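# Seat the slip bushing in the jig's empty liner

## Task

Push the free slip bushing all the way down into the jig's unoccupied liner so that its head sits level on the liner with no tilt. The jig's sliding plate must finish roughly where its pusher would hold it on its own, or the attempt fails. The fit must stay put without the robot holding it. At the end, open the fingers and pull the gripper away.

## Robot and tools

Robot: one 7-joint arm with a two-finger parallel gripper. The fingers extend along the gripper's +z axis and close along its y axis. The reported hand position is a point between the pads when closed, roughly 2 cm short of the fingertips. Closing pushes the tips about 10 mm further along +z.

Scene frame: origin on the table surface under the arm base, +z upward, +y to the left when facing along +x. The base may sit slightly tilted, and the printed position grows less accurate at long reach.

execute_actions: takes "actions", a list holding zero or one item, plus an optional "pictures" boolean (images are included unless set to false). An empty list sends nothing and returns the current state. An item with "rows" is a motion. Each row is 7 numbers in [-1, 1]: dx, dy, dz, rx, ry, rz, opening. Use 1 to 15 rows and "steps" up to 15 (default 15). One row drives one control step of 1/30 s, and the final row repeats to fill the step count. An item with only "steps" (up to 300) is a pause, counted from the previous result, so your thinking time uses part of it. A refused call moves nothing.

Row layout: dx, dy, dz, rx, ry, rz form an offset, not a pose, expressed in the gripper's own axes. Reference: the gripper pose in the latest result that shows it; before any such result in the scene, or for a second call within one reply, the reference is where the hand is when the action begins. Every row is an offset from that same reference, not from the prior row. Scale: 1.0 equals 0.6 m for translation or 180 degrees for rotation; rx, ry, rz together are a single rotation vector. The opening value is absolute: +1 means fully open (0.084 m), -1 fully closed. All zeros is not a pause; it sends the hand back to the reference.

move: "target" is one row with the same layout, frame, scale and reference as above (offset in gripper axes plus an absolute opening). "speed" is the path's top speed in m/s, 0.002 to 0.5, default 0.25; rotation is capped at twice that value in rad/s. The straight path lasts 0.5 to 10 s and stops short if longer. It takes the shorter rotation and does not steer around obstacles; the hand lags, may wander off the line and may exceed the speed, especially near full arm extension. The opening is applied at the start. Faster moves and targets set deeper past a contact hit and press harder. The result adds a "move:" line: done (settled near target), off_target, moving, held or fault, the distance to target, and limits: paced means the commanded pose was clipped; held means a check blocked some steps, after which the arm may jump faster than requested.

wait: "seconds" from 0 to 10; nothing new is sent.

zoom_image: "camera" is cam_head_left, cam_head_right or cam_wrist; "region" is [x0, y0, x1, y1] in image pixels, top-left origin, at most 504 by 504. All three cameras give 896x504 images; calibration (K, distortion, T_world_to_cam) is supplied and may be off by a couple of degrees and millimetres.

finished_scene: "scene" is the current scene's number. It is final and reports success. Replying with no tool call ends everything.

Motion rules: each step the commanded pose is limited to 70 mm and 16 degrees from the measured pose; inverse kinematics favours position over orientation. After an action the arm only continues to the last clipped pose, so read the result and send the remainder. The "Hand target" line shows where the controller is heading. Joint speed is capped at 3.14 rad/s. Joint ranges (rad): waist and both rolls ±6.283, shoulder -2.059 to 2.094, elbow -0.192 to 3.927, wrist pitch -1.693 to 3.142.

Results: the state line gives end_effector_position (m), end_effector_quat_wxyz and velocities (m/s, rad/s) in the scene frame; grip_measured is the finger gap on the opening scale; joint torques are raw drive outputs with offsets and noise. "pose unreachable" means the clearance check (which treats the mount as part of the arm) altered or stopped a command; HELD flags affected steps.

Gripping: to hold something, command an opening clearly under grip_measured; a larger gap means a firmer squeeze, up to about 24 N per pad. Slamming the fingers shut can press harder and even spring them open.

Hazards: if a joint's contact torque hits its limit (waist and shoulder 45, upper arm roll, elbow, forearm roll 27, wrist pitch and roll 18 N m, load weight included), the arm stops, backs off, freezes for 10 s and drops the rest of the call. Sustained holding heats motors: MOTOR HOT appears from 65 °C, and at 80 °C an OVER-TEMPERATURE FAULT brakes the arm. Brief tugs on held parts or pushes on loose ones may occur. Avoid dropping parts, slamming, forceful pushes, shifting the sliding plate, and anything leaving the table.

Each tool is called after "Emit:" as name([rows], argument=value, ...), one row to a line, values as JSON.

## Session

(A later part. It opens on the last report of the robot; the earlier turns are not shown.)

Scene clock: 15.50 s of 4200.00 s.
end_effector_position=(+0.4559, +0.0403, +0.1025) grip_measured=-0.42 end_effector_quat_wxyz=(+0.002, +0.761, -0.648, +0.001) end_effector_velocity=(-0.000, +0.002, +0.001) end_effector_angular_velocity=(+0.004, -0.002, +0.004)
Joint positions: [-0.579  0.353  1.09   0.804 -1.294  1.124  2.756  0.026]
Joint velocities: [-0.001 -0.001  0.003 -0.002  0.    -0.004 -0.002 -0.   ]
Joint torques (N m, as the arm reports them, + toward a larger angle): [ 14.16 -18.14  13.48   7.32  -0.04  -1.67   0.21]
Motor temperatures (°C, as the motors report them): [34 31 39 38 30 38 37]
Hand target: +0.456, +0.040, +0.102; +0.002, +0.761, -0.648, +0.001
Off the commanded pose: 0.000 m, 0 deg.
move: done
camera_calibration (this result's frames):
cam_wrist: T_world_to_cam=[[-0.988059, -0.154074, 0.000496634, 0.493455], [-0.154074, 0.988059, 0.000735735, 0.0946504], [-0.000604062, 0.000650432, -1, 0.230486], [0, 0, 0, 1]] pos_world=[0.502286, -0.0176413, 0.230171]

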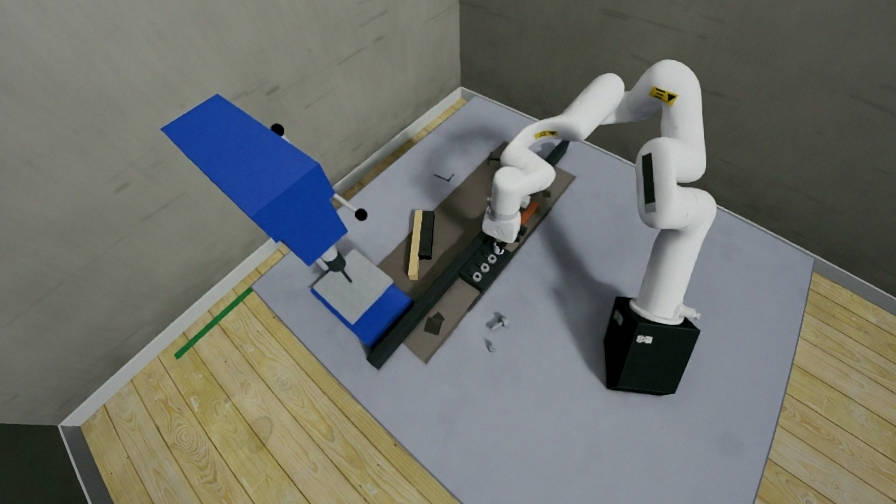

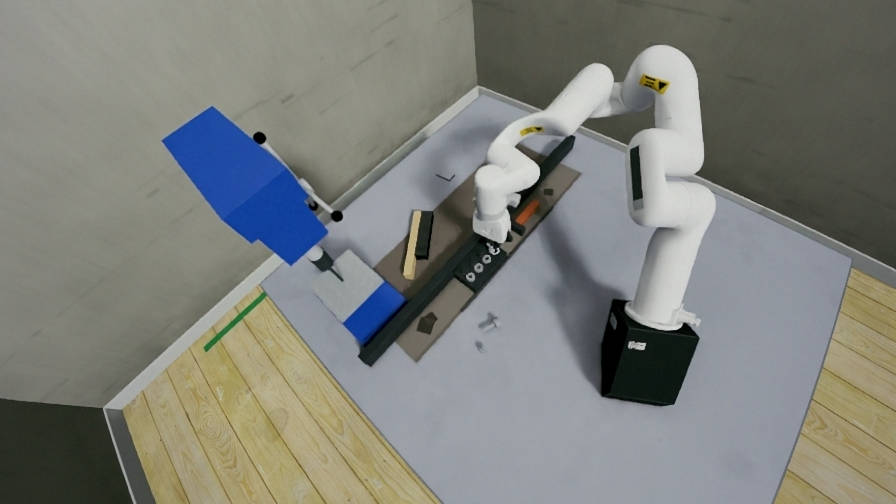

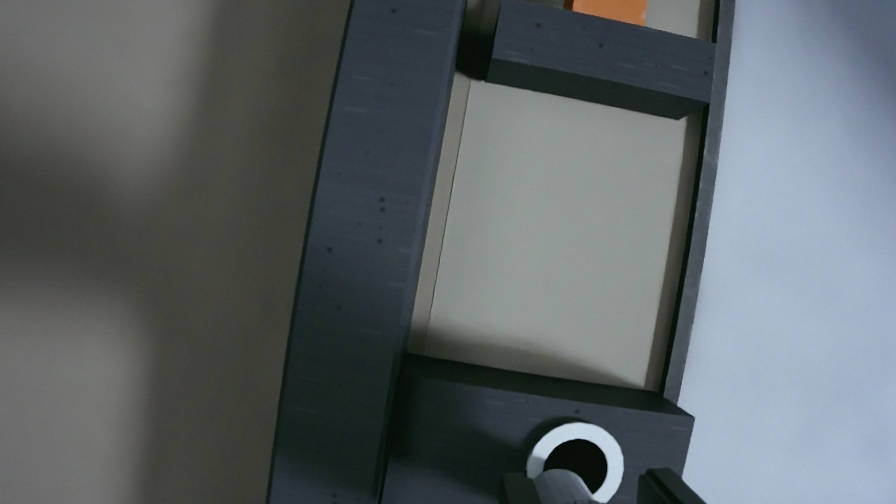

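Emit:
move(target=[0.005,0.010,0.007,0,0,0,-0.9], speed=0.02)

Emit:
zoom_image(camera="cam_wrist", region=[500,400,700,504])

Emit:
zoom_image(camera="cam_head_left", region=[470,220,530,270])

Emit:
zoom_image(camera="cam_head_right", region=[465,225,525,275])

Scene clock: 22.37 s of 4200.00 s.
end_effector_position=(+0.4505, +0.0364, +0.0984) grip_measured=-0.42 end_effector_quat_wxyz=(+0.002, +0.761, -0.648, +0.001) end_effector_velocity=(+0.001, +0.001, +0.001) end_effector_angular_velocity=(+0.002, -0.004, -0.000)
Joint positions: [-0.6    0.336  1.092  0.781 -1.299  1.102  2.76   0.026]
Joint velocities: [-0.001 -0.002  0.002 -0.001 -0.001 -0.003  0.001  0.   ]
Joint torques (N m, as the arm reports them, + toward a larger angle): [ 13.97 -17.96  13.37   7.37  -0.04  -1.74   0.14]
Motor temperatures (°C, as the motors report them): [35 31 40 37 30 38 37]
Hand target: +0.450, +0.036, +0.098; +0.002, +0.761, -0.648, +0.001
Off the commanded pose: 0.000 m, 0 deg.
move: done
camera_calibration (this result's frames):
cam_wrist: T_world_to_cam=[[-0.988071, -0.153996, 0.000553891, 0.487514], [-0.153996, 0.988071, 0.000666451, 0.0976919], [-0.000649915, 0.000573204, -1, 0.226324], [0, 0, 0, 1]] pos_world=[0.49689, -0.021581, 0.225989]

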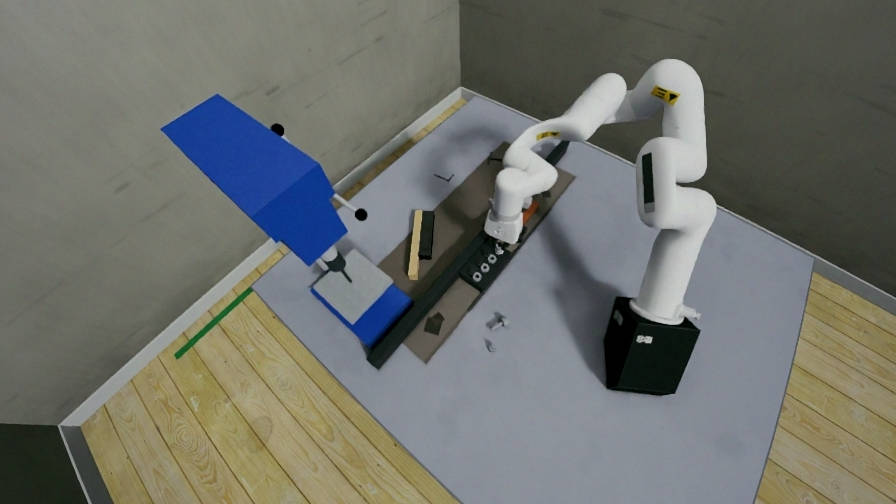

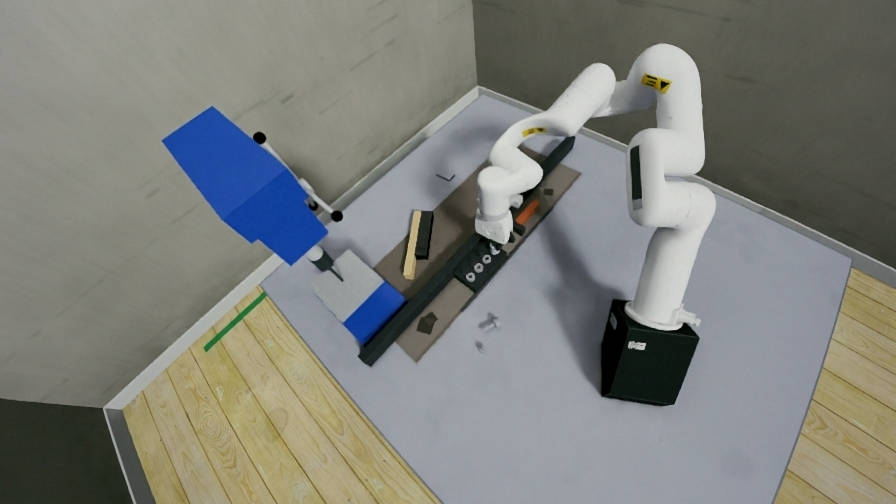

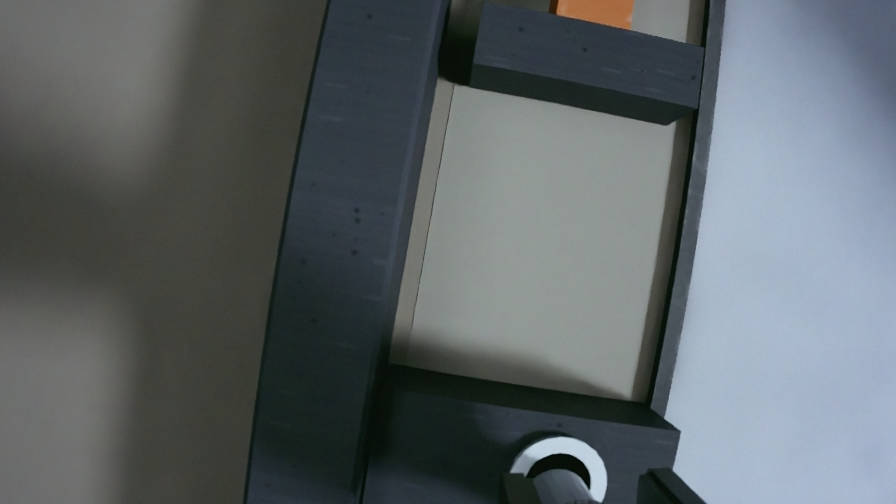

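Region (500, 400, 700, 504) of cam_wrist's 896x504 image, scaled by 2.520, with more detail than that image has; it fills the top 262 rows of this view, and the rest is white.

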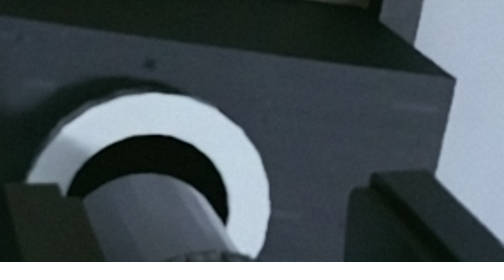

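Region (470, 220, 530, 270) of cam_head_left's 896x504 image, scaled by 8.400, with more detail than that image has.

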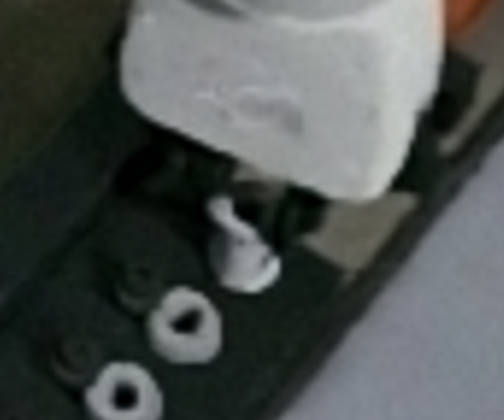

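Region (465, 225, 525, 275) of cam_head_right's 896x504 image, scaled by 8.400, with more detail than that image has.

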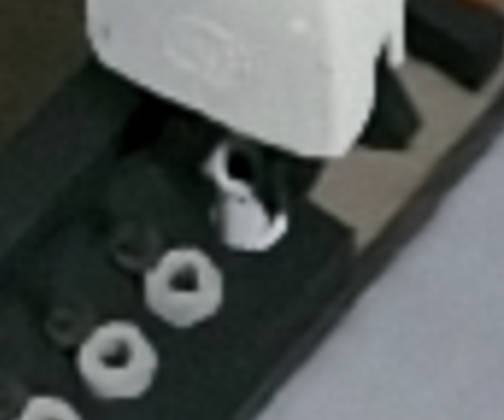

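Emit:
move(target=[0.002,-0.001,0.006,0,0,0,-0.9], speed=0.01)

Emit:
zoom_image(camera="cam_wrist", region=[500,400,700,504])

Emit:
zoom_image(camera="cam_head_right", region=[465,225,525,275])

Scene clock: 23.97 s of 4200.00 s.
end_effector_position=(+0.4511, +0.0361, +0.0952) grip_measured=-0.42 end_effector_quat_wxyz=(+0.002, +0.762, -0.648, +0.000) end_effector_velocity=(+0.001, -0.001, -0.001) end_effector_angular_velocity=(-0.002, -0.000, -0.003)
Joint positions: [-0.601  0.344  1.087  0.783 -1.311  1.1    2.761  0.026]
Joint velocities: [-0.001 -0.    -0.002  0.002 -0.001  0.     0.     0.   ]
Joint torques (N m, as the arm reports them, + toward a larger angle): [  9.35 -16.69   8.22   7.41  -1.52  -0.49   0.23]
Motor temperatures (°C, as the motors report them): [35 31 40 37 30 38 37]
Hand target: +0.451, +0.035, +0.095; +0.002, +0.761, -0.648, +0.001
Off the commanded pose: 0.001 m, 0 deg.
move: done
camera_calibration (this result's frames):
cam_wrist: T_world_to_cam=[[-0.987878, -0.155231, -0.000248843, 0.488085], [-0.155231, 0.987876, 0.00213469, 0.0984985], [-0.000085544, 0.00214744, -0.999998, 0.222905], [0, 0, 0, 1]] pos_world=[0.497478, -0.0220171, 0.222816]

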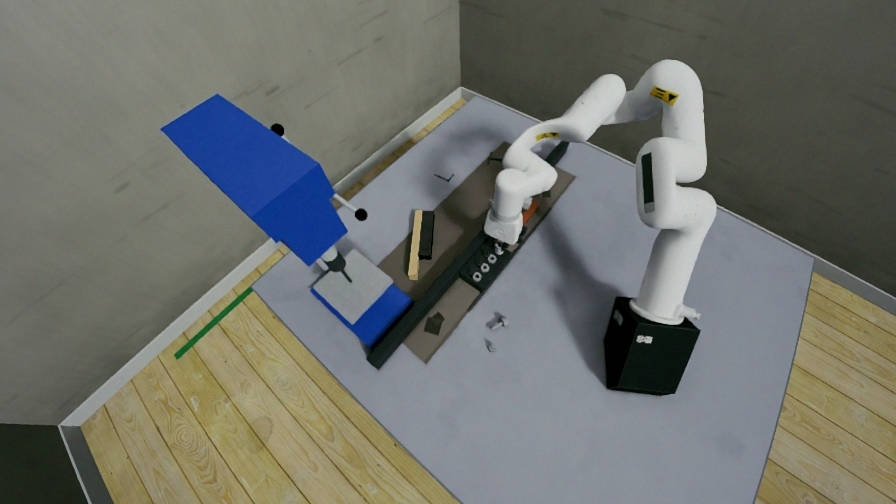

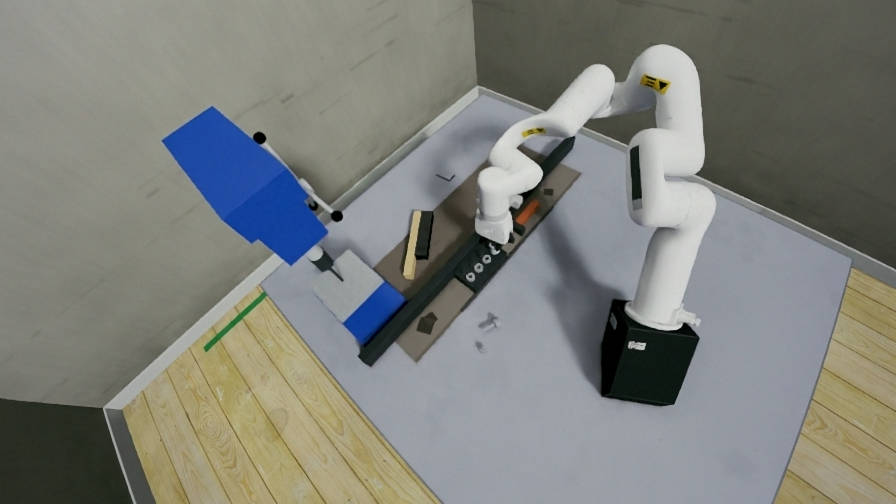

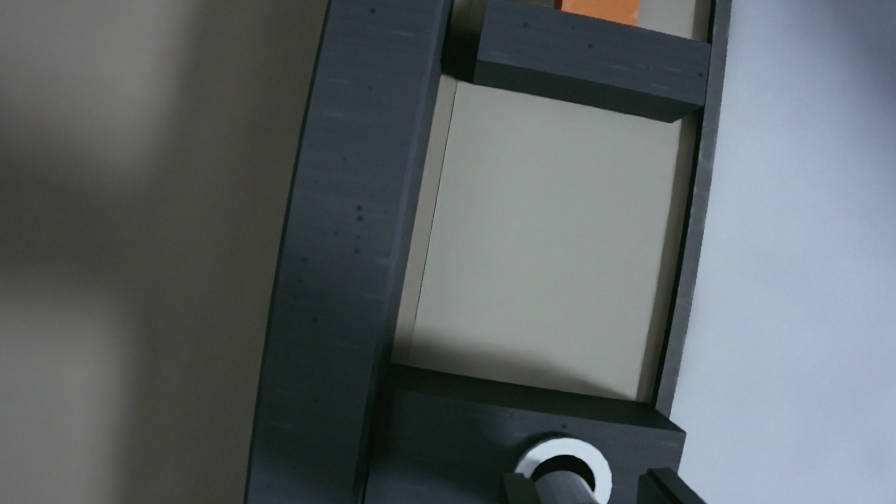

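Region (500, 400, 700, 504) of cam_wrist's 896x504 image, scaled by 2.520, with more detail than that image has; it fills the top 262 rows of this view, and the rest is white.

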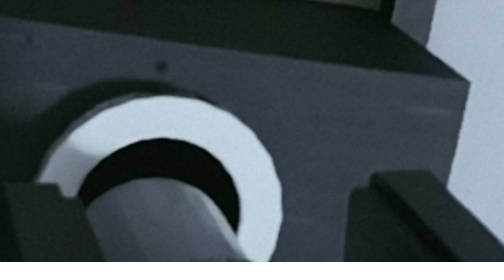

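Region (465, 225, 525, 275) of cam_head_right's 896x504 image, scaled by 8.400, with more detail than that image has.

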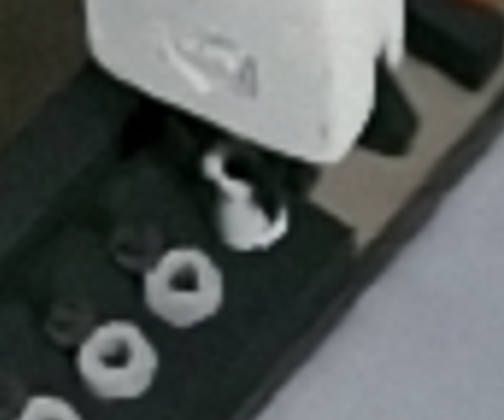

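Emit:
move(target=[0.007,0,-0.004,0,0,0,-0.9], speed=0.01)

Emit:
zoom_image(camera="cam_wrist", region=[500,400,700,504])

Scene clock: 25.33 s of 4200.00 s.
end_effector_position=(+0.4517, +0.0317, +0.0974) grip_measured=-0.42 end_effector_quat_wxyz=(+0.002, +0.762, -0.648, +0.000) end_effector_velocity=(+0.001, +0.001, +0.002) end_effector_angular_velocity=(+0.003, -0.004, +0.002)
Joint positions: [-0.618  0.321  1.097  0.776 -1.294  1.087  2.746  0.026]
Joint velocities: [ 0.002 -0.001  0.003  0.001  0.001 -0.001 -0.    -0.   ]
Joint torques (N m, as the arm reports them, + toward a larger angle): [ 13.9  -17.78  13.29   7.27  -0.01  -1.67   0.18]
Motor temperatures (°C, as the motors report them): [35 31 40 37 30 38 37]
Hand target: +0.452, +0.032, +0.098; +0.002, +0.762, -0.648, +0.000
Off the commanded pose: 0.000 m, 0 deg.
move: done
camera_calibration (this result's frames):
cam_wrist: T_world_to_cam=[[-0.987933, -0.154883, 0.00037412, 0.487942], [-0.154882, 0.987931, 0.00181245, 0.102776], [-0.000650322, 0.00173263, -0.999998, 0.225317], [0, 0, 0, 1]] pos_world=[0.498119, -0.0263524, 0.224948]

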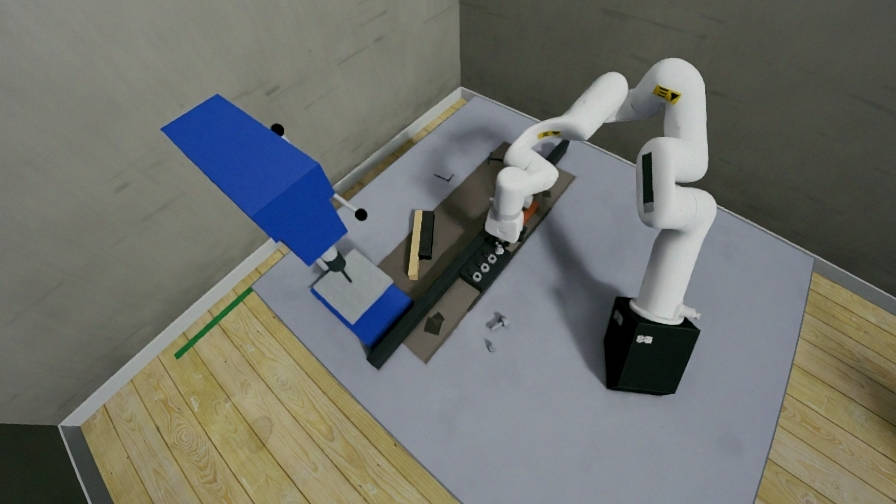

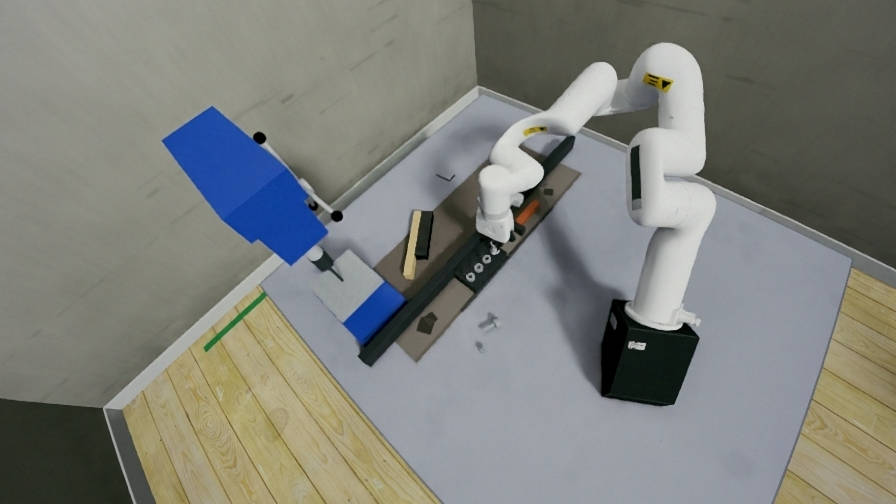

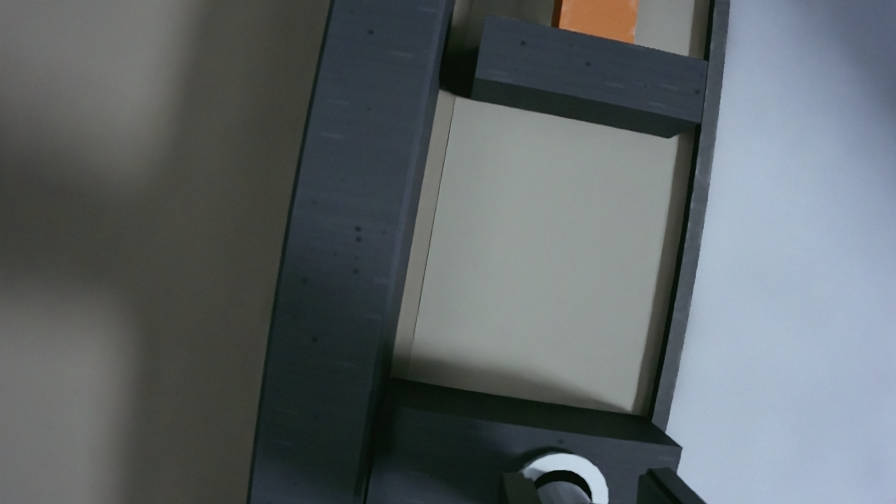

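Region (500, 400, 700, 504) of cam_wrist's 896x504 image, scaled by 2.520, with more detail than that image has; it fills the top 262 rows of this view, and the rest is white.

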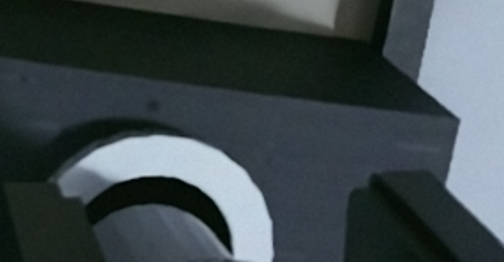

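Emit:
zoom_image(camera="cam_head_right", region=[475,225,515,260])

Emit:
zoom_image(camera="cam_head_left", region=[480,225,520,260])

Region (475, 225, 515, 260) of cam_head_right's 896x504 image, scaled by 12.600, with more detail than that image has; it fills the top 441 rows of this view, and the rest is white.

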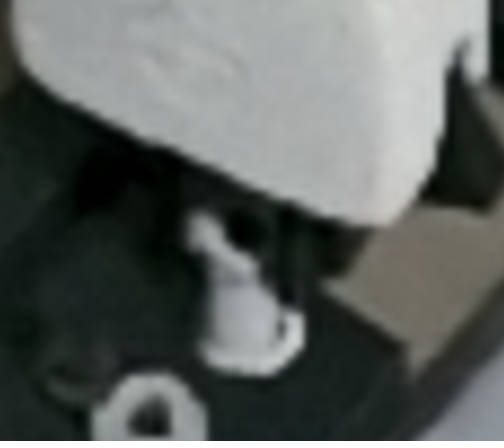

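Region (480, 225, 520, 260) of cam_head_left's 896x504 image, scaled by 12.600, with more detail than that image has; it fills the top 441 rows of this view, and the rest is white.

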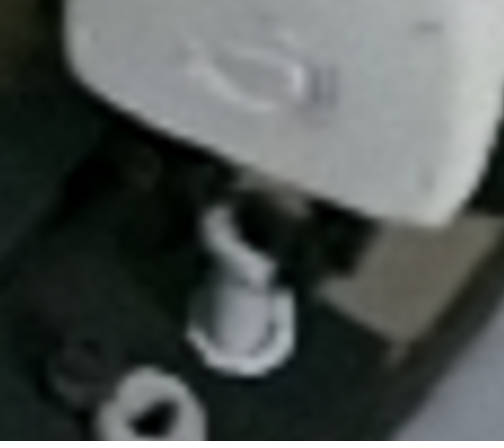

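Emit:
move(target=[0.003,0,0,0,0,0,-0.9], speed=0.01)

Emit:
move(target=[0,0,0.010,0,0,0,-0.9], speed=0.004)

Emit:
zoom_image(camera="cam_wrist", region=[500,400,700,504])

Emit:
zoom_image(camera="cam_head_left", region=[480,225,520,260])

Scene clock: 28.03 s of 4200.00 s.
end_effector_position=(+0.4520, +0.0299, +0.0974) grip_measured=-0.42 end_effector_quat_wxyz=(+0.002, +0.762, -0.648, +0.000) end_effector_velocity=(+0.001, -0.000, +0.001) end_effector_angular_velocity=(-0.000, -0.001, +0.000)
Joint positions: [-0.625  0.314  1.1    0.774 -1.291  1.081  2.741  0.026]
Joint velocities: [-0.    -0.002  0.001  0.     0.001 -0.001 -0.001  0.   ]
Joint torques (N m, as the arm reports them, + toward a larger angle): [ 13.82 -17.95  13.09   7.53   0.11  -1.74   0.17]
Motor temperatures (°C, as the motors report them): [35 31 40 37 30 38 37]
Hand target: +0.452, +0.030, +0.097; +0.002, +0.762, -0.648, +0.000
Off the commanded pose: 0.000 m, 0 deg.
move: done
camera_calibration (this result's frames):
cam_wrist: T_world_to_cam=[[-0.987936, -0.15486, 0.000381806, 0.487957], [-0.154859, 0.987935, 0.00180358, 0.104558], [-0.000656502, 0.0017227, -0.999998, 0.225323], [0, 0, 0, 1]] pos_world=[0.49841, -0.0281193, 0.224947]

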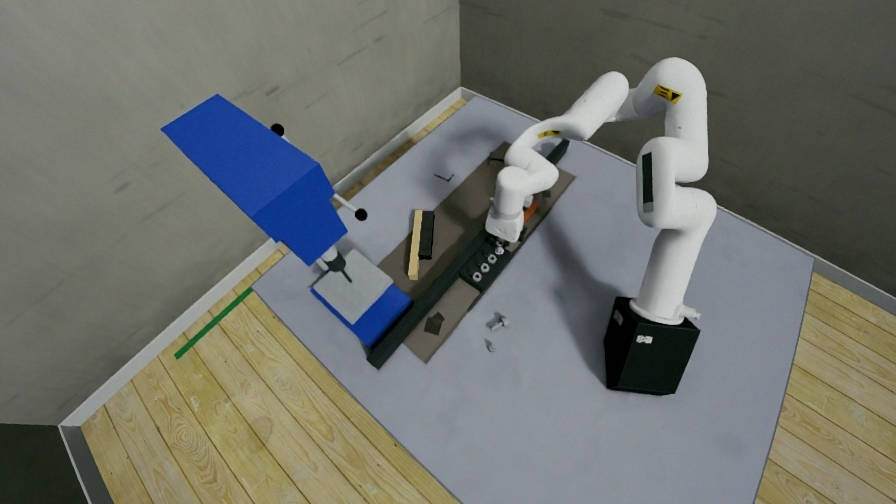

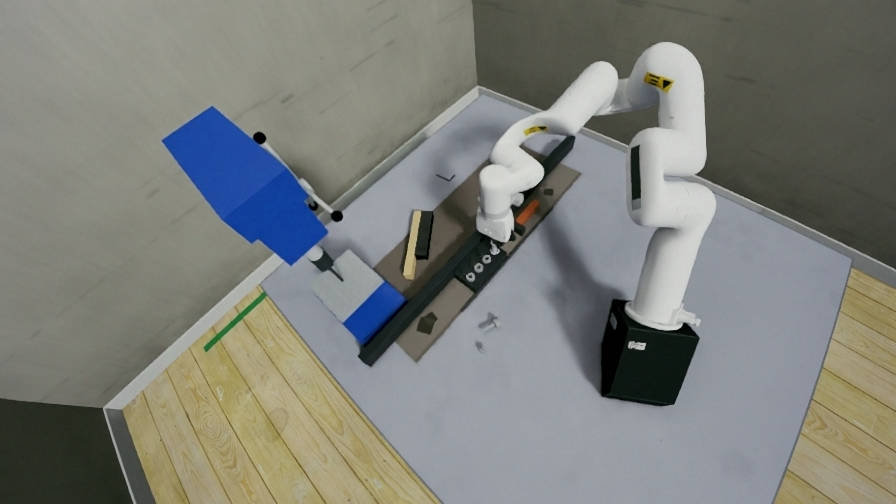

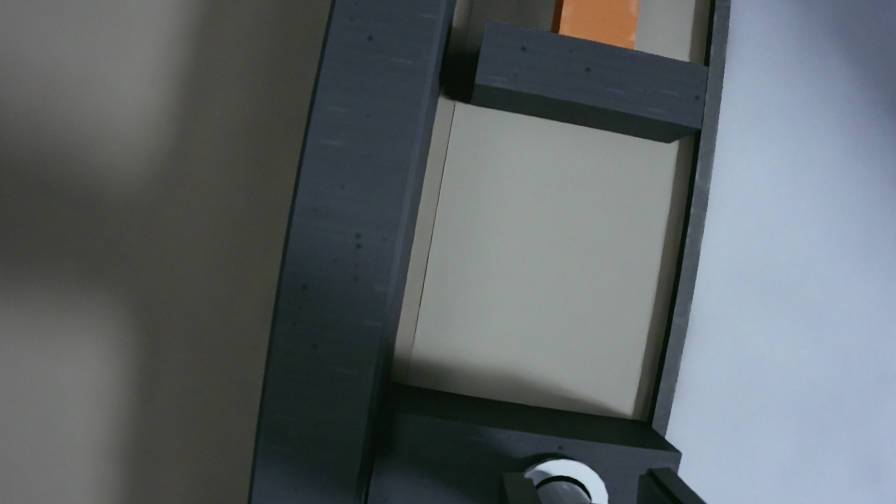

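Scene clock: 29.77 s of 4200.00 s.
end_effector_position=(+0.4520, +0.0300, +0.0915) grip_measured=-0.42 end_effector_quat_wxyz=(+0.002, +0.762, -0.648, +0.000) end_effector_velocity=(+0.001, -0.000, +0.000) end_effector_angular_velocity=(-0.000, -0.001, -0.000)
Joint positions: [-0.622  0.332  1.086  0.776 -1.314  1.083  2.749  0.026]
Joint velocities: [ 0.    -0.    -0.     0.001 -0.001  0.     0.     0.   ]
Joint torques (N m, as the arm reports them, + toward a larger angle): [  9.31 -16.2    8.25   7.37  -1.5   -0.7    0.23]
Motor temperatures (°C, as the motors report them): [35 31 40 37 30 38 37]
Hand target: +0.452, +0.030, +0.091; +0.002, +0.762, -0.648, +0.000
Off the commanded pose: 0.000 m, 0 deg.
move: done
camera_calibration (this result's frames):
cam_wrist: T_world_to_cam=[[-0.987907, -0.155045, 0.00027282, 0.487948], [-0.155044, 0.987906, 0.00189084, 0.104575], [-0.000562686, 0.00182568, -0.999998, 0.219367], [0, 0, 0, 1]] pos_world=[0.498385, -0.0280571, 0.219036]

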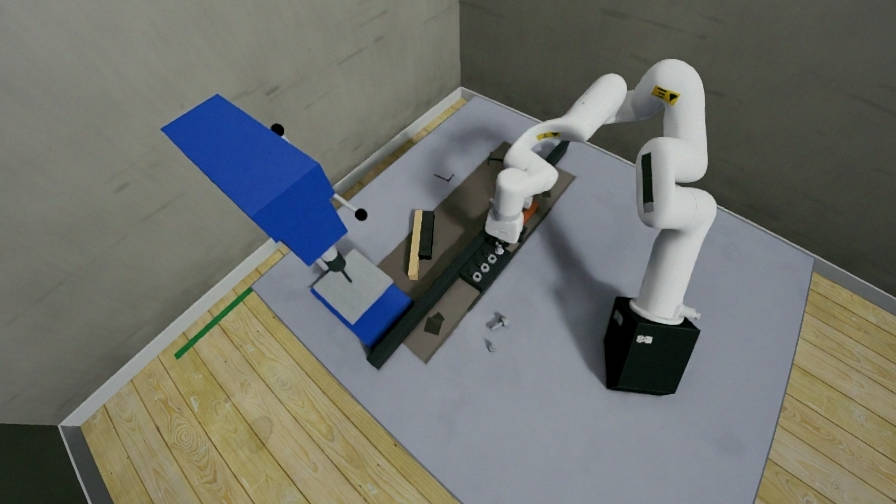

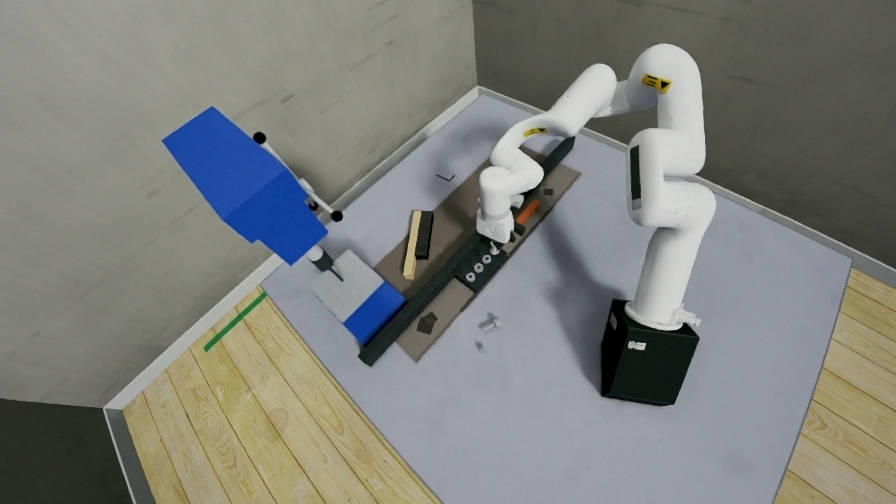

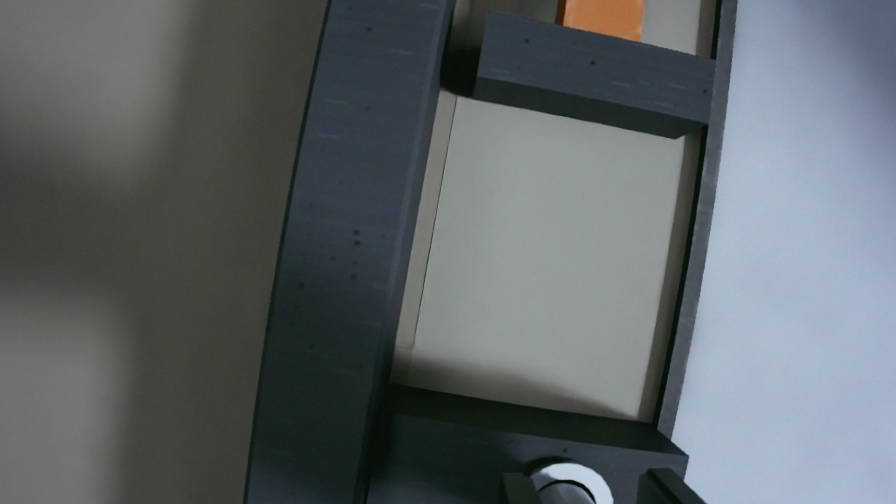

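Region (500, 400, 700, 504) of cam_wrist's 896x504 image, scaled by 2.520, with more detail than that image has; it fills the top 262 rows of this view, and the rest is white.

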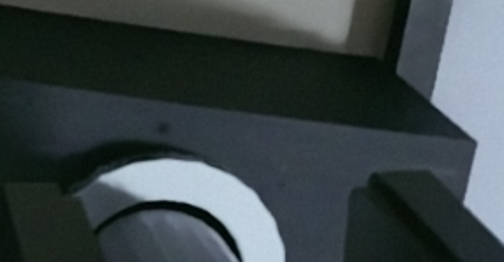

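Region (480, 225, 520, 260) of cam_head_left's 896x504 image, scaled by 12.600, with more detail than that image has; it fills the top 441 rows of this view, and the rest is white.

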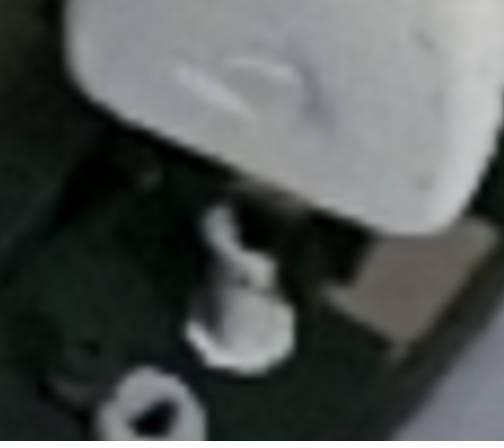

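Emit:
move(target=[0.0015,0.0015,-0.002,0,0,0,-0.9], speed=0.004)

Emit:
move(target=[0,0,0.008,0,0,0,-0.9], speed=0.004)

Emit:
zoom_image(camera="cam_wrist", region=[500,400,700,504])

Emit:
zoom_image(camera="cam_head_left", region=[480,225,520,260])

Scene clock: 31.77 s of 4200.00 s.
end_effector_position=(+0.4512, +0.0277, +0.0914) grip_measured=-0.42 end_effector_quat_wxyz=(+0.003, +0.761, -0.649, +0.000) end_effector_velocity=(-0.001, +0.007, +0.007) end_effector_angular_velocity=(+0.009, -0.011, +0.014)
Joint positions: [-0.628  0.322  1.088  0.772 -1.308  1.078  2.746  0.026]
Joint velocities: [ 0.009 -0.007  0.013 -0.006  0.007 -0.003 -0.001  0.   ]
Joint torques (N m, as the arm reports them, + toward a larger angle): [ 13.59 -17.61  12.86   5.6    0.71  -1.34   0.15]
Motor temperatures (°C, as the motors report them): [35 31 40 37 30 38 37]
Hand target: +0.451, +0.029, +0.093; +0.002, +0.762, -0.648, +0.000
Off the commanded pose: 0.002 m, 0 deg.
move: done
camera_calibration (this result's frames):
cam_wrist: T_world_to_cam=[[-0.988238, -0.152901, 0.00256025, 0.486728], [-0.152901, 0.988241, 0.000251427, 0.105927], [-0.00256859, -0.000142996, -0.999997, 0.22029], [0, 0, 0, 1]] pos_world=[0.497765, -0.0302283, 0.219016]

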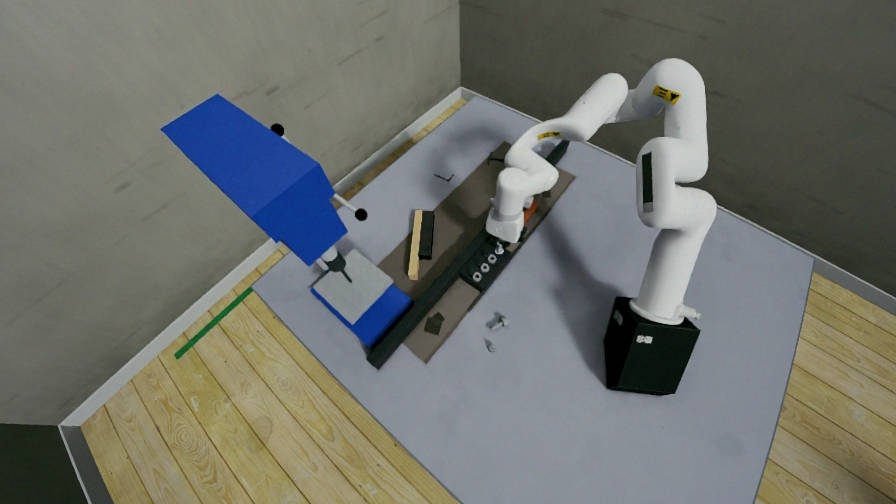

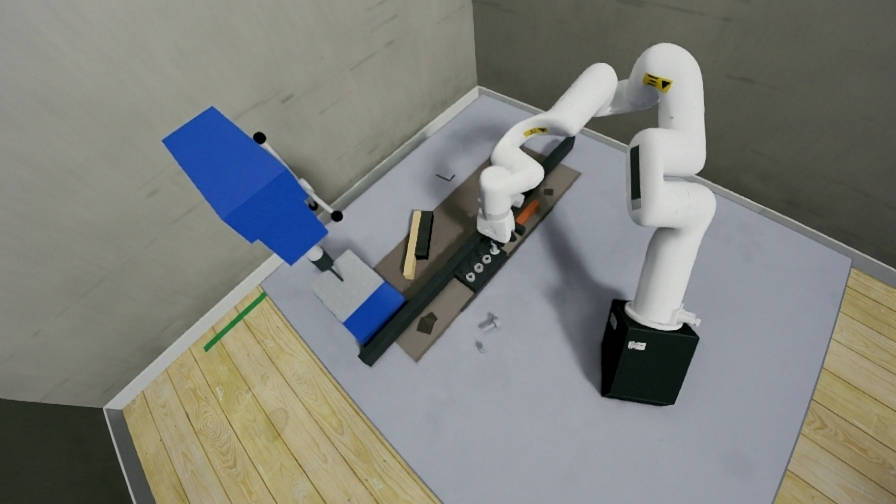

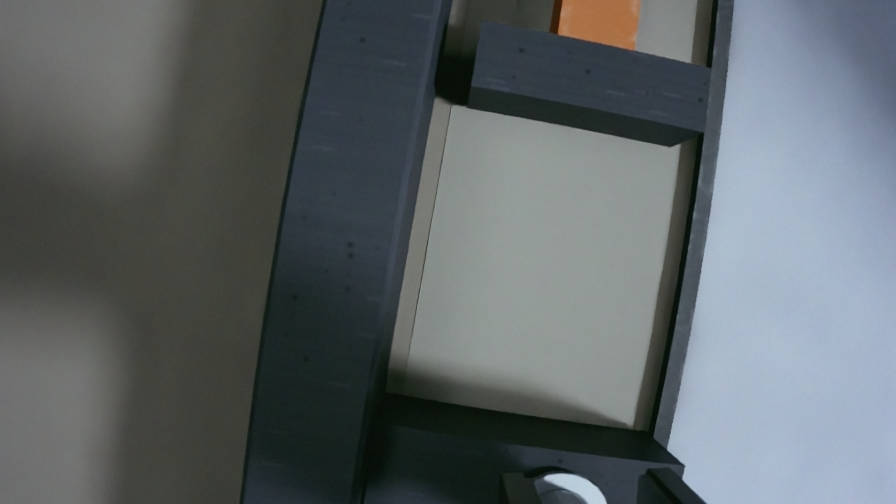

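Scene clock: 33.20 s of 4200.00 s.
end_effector_position=(+0.4513, +0.0285, +0.0874) grip_measured=-0.42 end_effector_quat_wxyz=(+0.002, +0.761, -0.648, +0.000) end_effector_velocity=(-0.001, -0.001, -0.001) end_effector_angular_velocity=(-0.002, +0.001, +0.001)
Joint positions: [-0.624  0.337  1.078  0.774 -1.325  1.079  2.753  0.026]
Joint velocities: [-0.002  0.001  0.    -0.001 -0.002  0.002  0.001  0.   ]
Joint torques (N m, as the arm reports them, + toward a larger angle): [  9.76 -16.09   8.61   5.47  -0.41  -0.52   0.24]
Motor temperatures (°C, as the motors report them): [35 31 40 37 30 38 37]
Hand target: +0.451, +0.028, +0.087; +0.003, +0.761, -0.649, +0.000
Off the commanded pose: 0.001 m, 0 deg.
move: done
camera_calibration (this result's frames):
cam_wrist: T_world_to_cam=[[-0.988049, -0.154136, 0.00094561, 0.487059], [-0.154135, 0.988049, 0.00147936, 0.105582], [-0.00116233, 0.00131593, -0.999998, 0.215621], [0, 0, 0, 1]] pos_world=[0.497763, -0.0295302, 0.215004]

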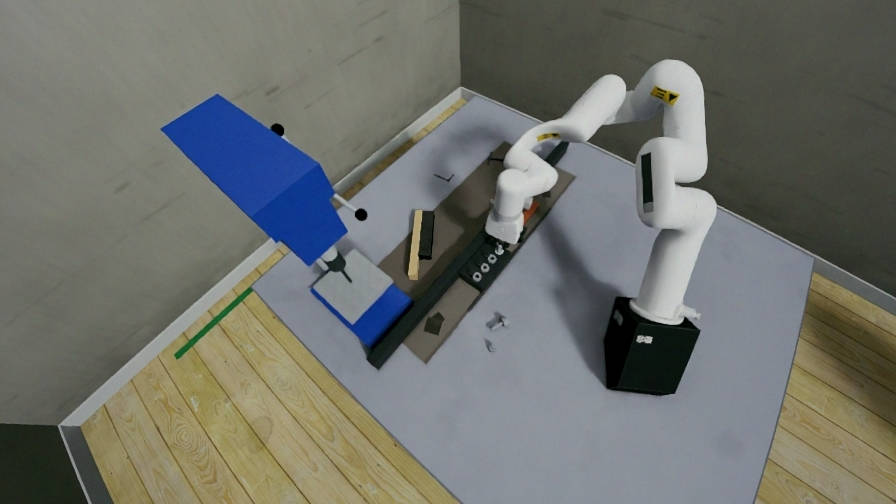

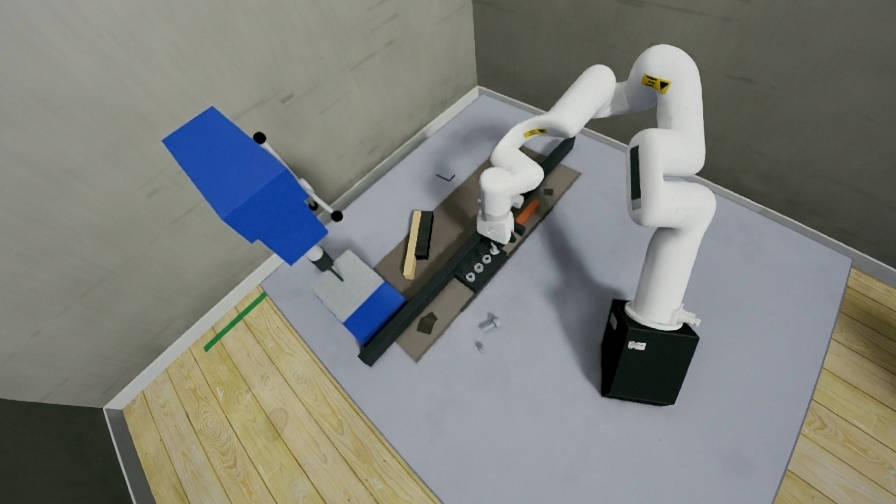

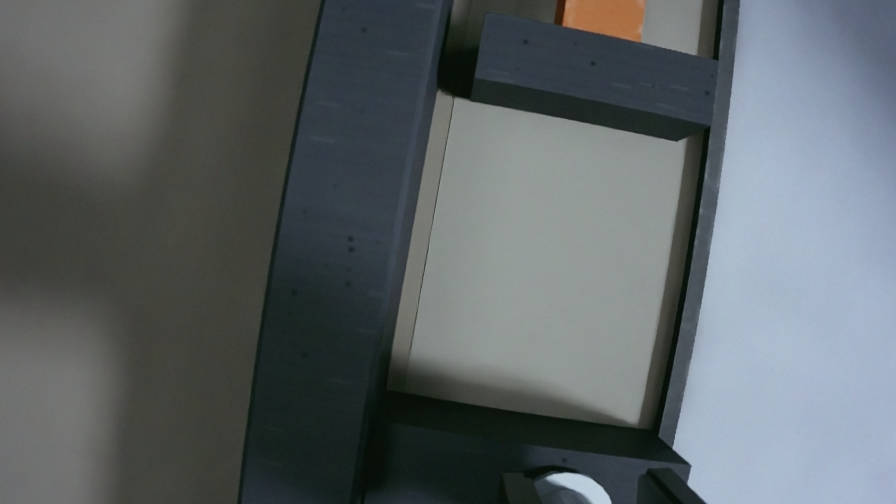

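Region (500, 400, 700, 504) of cam_wrist's 896x504 image, scaled by 2.520, with more detail than that image has; it fills the top 262 rows of this view, and the rest is white.

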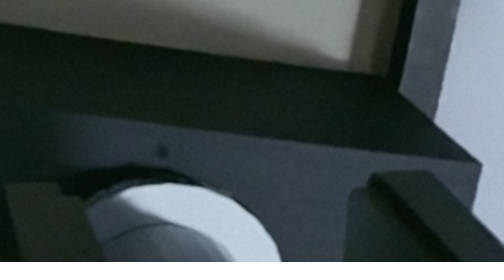

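Region (480, 225, 520, 260) of cam_head_left's 896x504 image, scaled by 12.600, with more detail than that image has; it fills the top 441 rows of this view, and the rest is white.

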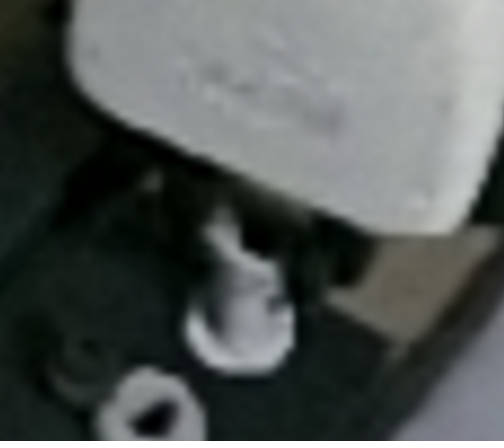

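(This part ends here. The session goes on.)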